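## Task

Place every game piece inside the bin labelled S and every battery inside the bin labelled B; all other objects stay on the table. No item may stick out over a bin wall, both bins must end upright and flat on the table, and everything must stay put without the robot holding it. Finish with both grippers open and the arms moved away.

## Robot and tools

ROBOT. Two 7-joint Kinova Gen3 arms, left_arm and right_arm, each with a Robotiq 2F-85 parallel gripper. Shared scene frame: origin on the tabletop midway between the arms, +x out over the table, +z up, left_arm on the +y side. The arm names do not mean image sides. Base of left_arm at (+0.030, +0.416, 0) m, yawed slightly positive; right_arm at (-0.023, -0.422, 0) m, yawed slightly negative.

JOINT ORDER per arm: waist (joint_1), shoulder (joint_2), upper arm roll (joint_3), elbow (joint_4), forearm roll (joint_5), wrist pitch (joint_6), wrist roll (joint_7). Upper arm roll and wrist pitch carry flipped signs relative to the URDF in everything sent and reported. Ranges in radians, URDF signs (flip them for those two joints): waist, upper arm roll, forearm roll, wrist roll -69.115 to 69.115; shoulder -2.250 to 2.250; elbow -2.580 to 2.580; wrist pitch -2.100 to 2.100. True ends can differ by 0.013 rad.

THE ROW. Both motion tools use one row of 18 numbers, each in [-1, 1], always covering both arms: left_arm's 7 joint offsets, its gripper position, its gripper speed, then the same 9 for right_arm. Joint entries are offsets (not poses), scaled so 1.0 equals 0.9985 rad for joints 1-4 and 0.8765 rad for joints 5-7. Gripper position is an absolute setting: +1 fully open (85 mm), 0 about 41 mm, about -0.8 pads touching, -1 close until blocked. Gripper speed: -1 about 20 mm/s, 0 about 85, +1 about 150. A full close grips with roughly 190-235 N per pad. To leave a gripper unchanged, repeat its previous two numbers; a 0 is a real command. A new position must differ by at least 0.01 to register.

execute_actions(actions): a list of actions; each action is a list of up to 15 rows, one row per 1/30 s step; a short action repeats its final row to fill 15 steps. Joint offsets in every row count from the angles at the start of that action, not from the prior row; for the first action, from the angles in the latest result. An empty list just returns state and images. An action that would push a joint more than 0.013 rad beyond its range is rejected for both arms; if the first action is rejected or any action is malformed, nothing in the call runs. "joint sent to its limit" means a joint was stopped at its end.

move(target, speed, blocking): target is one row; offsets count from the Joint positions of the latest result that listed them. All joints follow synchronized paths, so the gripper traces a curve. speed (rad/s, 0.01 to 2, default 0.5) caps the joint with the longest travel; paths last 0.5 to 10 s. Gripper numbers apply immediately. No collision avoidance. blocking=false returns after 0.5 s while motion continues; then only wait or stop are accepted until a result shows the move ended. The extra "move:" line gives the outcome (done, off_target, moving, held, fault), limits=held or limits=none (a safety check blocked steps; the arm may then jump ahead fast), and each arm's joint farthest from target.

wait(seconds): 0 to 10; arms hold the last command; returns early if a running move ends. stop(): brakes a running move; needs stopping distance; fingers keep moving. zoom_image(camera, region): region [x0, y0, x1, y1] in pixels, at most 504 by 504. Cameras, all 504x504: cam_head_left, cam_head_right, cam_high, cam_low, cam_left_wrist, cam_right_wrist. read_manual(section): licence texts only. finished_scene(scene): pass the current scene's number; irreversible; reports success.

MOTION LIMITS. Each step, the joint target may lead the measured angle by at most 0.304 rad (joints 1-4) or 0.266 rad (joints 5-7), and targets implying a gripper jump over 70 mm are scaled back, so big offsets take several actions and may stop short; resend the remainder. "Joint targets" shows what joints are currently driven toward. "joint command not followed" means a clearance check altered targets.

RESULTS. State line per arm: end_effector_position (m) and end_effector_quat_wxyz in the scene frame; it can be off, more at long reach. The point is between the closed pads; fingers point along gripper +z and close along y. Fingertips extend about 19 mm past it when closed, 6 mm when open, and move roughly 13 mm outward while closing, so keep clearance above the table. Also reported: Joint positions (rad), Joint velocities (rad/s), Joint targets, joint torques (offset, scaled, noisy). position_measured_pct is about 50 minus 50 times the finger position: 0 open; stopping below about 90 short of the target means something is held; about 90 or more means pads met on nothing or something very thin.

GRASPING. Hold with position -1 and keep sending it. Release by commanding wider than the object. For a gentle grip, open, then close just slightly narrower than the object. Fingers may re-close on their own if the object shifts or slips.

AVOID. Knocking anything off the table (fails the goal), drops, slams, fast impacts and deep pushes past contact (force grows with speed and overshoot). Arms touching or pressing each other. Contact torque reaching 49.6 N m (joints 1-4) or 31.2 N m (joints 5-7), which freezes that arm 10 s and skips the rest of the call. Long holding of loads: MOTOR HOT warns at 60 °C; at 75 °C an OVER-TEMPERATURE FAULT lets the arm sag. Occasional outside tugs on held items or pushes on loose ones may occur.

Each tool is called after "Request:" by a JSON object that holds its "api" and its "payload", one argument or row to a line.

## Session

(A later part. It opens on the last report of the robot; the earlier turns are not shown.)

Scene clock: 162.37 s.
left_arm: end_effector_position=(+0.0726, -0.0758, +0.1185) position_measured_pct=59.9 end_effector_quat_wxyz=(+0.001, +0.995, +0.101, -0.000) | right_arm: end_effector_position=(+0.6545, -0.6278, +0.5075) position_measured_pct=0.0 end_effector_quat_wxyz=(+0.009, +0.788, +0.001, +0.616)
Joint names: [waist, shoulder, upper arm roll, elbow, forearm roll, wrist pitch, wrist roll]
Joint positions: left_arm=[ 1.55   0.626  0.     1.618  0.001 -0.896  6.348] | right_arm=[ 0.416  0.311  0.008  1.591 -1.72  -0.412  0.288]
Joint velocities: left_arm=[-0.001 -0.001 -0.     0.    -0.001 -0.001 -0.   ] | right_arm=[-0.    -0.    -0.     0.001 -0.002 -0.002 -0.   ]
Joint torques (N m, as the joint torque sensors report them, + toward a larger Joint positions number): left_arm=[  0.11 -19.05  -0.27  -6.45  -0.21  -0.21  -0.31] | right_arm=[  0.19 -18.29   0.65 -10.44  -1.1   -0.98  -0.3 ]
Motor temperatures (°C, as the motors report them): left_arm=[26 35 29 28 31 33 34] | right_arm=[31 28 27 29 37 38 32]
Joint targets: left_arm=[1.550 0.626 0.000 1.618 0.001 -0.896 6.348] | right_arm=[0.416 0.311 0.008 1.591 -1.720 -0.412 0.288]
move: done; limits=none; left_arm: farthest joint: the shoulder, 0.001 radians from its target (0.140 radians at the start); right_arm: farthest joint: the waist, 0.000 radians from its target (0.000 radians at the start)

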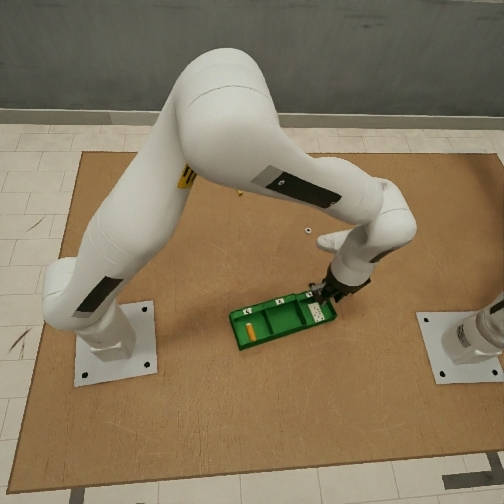

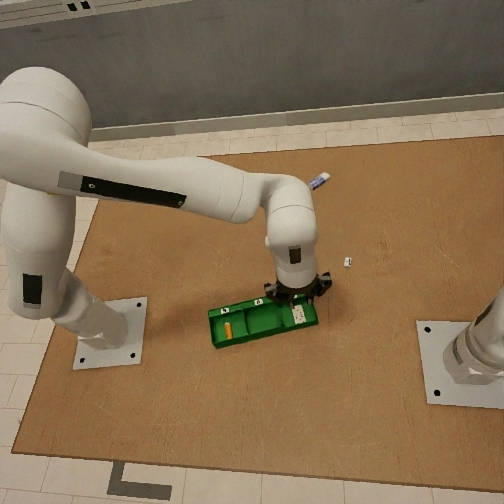

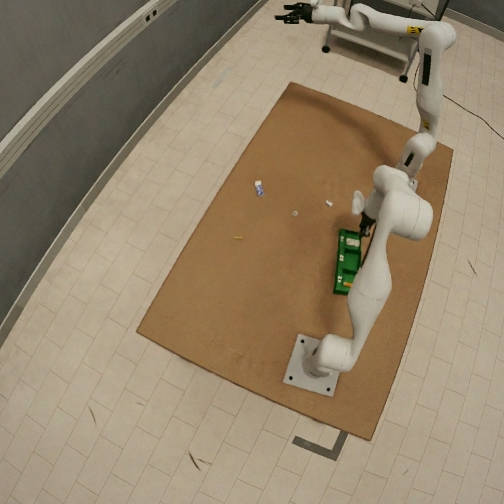

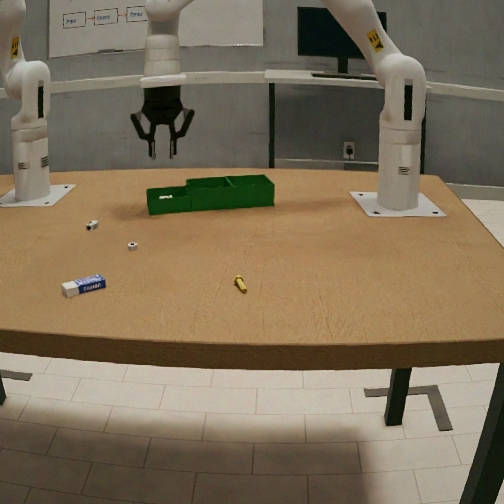

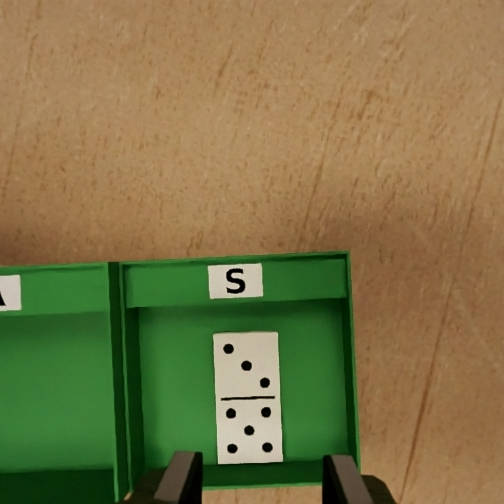

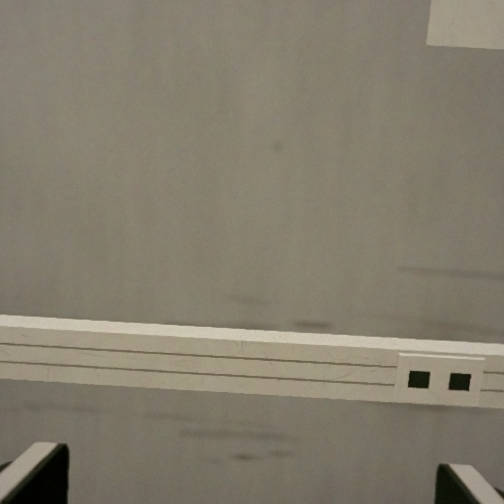

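Request:
{"api": "move", "payload": {
  "target": [-0.7,-0.3,0,0,0,-0.3,0,1,0,0,0,0,0,0,0,0,1,0],
  "speed": 0.7
}}

Request:
{"api": "zoom_image", "payload": {
  "camera": "cam_left_wrist",
  "region": [0,0,504,504]
}}

Request:
{"api": "zoom_image", "payload": {
  "camera": "cam_head_left",
  "region": [200,200,400,370]
}}

Scene clock: 169.77 s.
left_arm: end_effector_position=(+0.3393, +0.1024, +0.2575) position_measured_pct=0.0 end_effector_quat_wxyz=(+0.018, +0.900, +0.435, +0.007) | right_arm: end_effector_position=(+0.6545, -0.6278, +0.5075) position_measured_pct=0.0 end_effector_quat_wxyz=(+0.009, +0.788, +0.001, +0.616)
Joint names: [waist, shoulder, upper arm roll, elbow, forearm roll, wrist pitch, wrist roll]
Joint positions: left_arm=[ 0.851  0.326  0.     1.618  0.001 -1.159  6.348] | right_arm=[ 0.416  0.311  0.008  1.591 -1.72  -0.412  0.288]
Joint velocities: left_arm=[-0.003  0.001 -0.001  0.    -0.    -0.     0.   ] | right_arm=[ 0.    -0.001 -0.    -0.     0.     0.001 -0.   ]
Joint torques (N m, as the joint torque sensors report them, + toward a larger Joint positions number): left_arm=[ -0.02 -15.06  -0.21  -7.95  -0.27  -0.05  -0.13] | right_arm=[  0.17 -18.33   0.73 -10.33  -1.06  -0.91  -0.32]
Motor temperatures (°C, as the motors report them): left_arm=[26 35 29 28 31 33 34] | right_arm=[31 28 27 29 37 38 32]
Joint targets: left_arm=[0.851 0.326 0.000 1.618 0.001 -1.159 6.348] | right_arm=[0.416 0.311 0.008 1.591 -1.720 -0.412 0.288]
move: done; limits=none; left_arm: farthest joint: the waist, 0.000 radians from its target (0.699 radians at the start); right_arm: farthest joint: the waist, 0.000 radians from its target (0.000 radians at the start)

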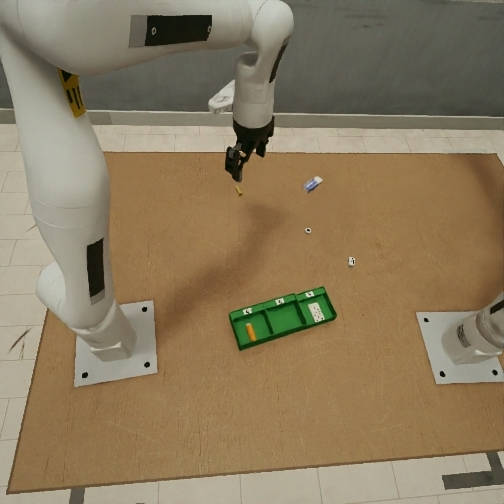

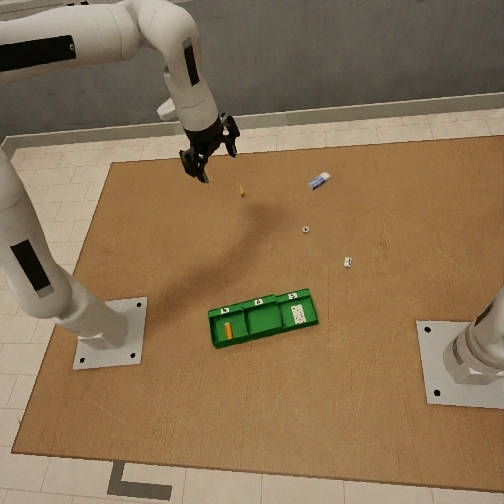

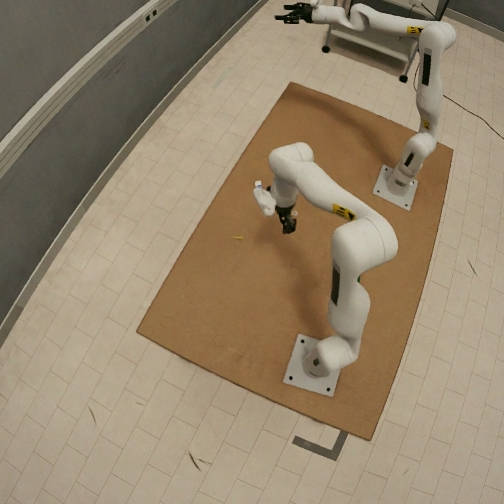

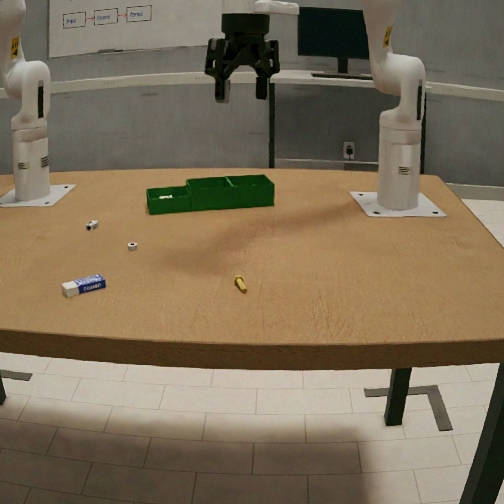

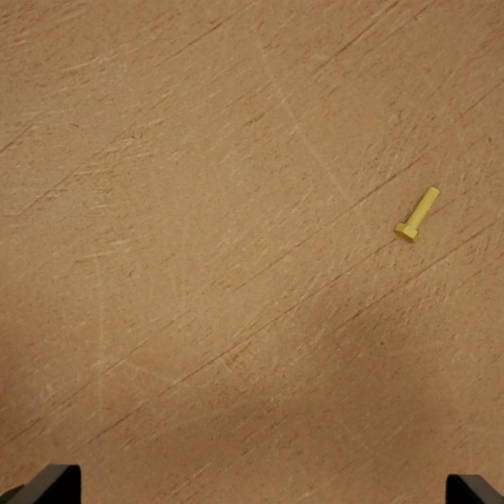

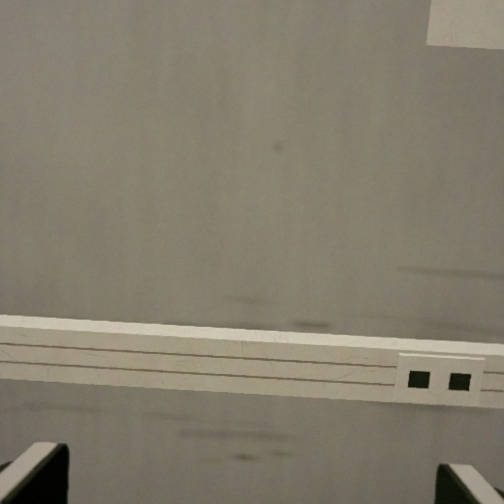

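Region (0, 0, 504, 504) of cam_left_wrist's 504x504 image, scaled by 1.000.

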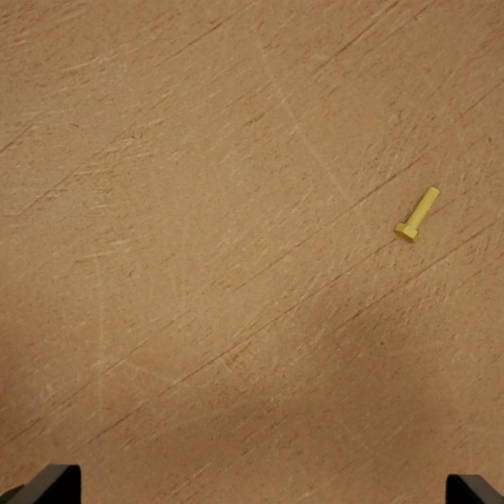

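Region (200, 200, 400, 370) of cam_head_left's 504x504 image, scaled by 2.520, with more detail than that image has; it fills the top 428 rows of this view, and the rest is white.

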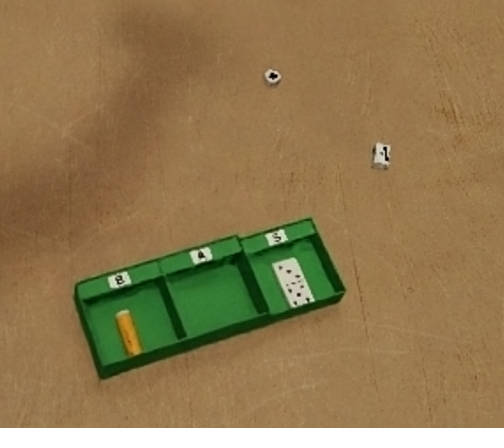

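Request:
{"api": "finished_scene", "payload": {
  "scene": 2
}}

The scene is finished: the task was done.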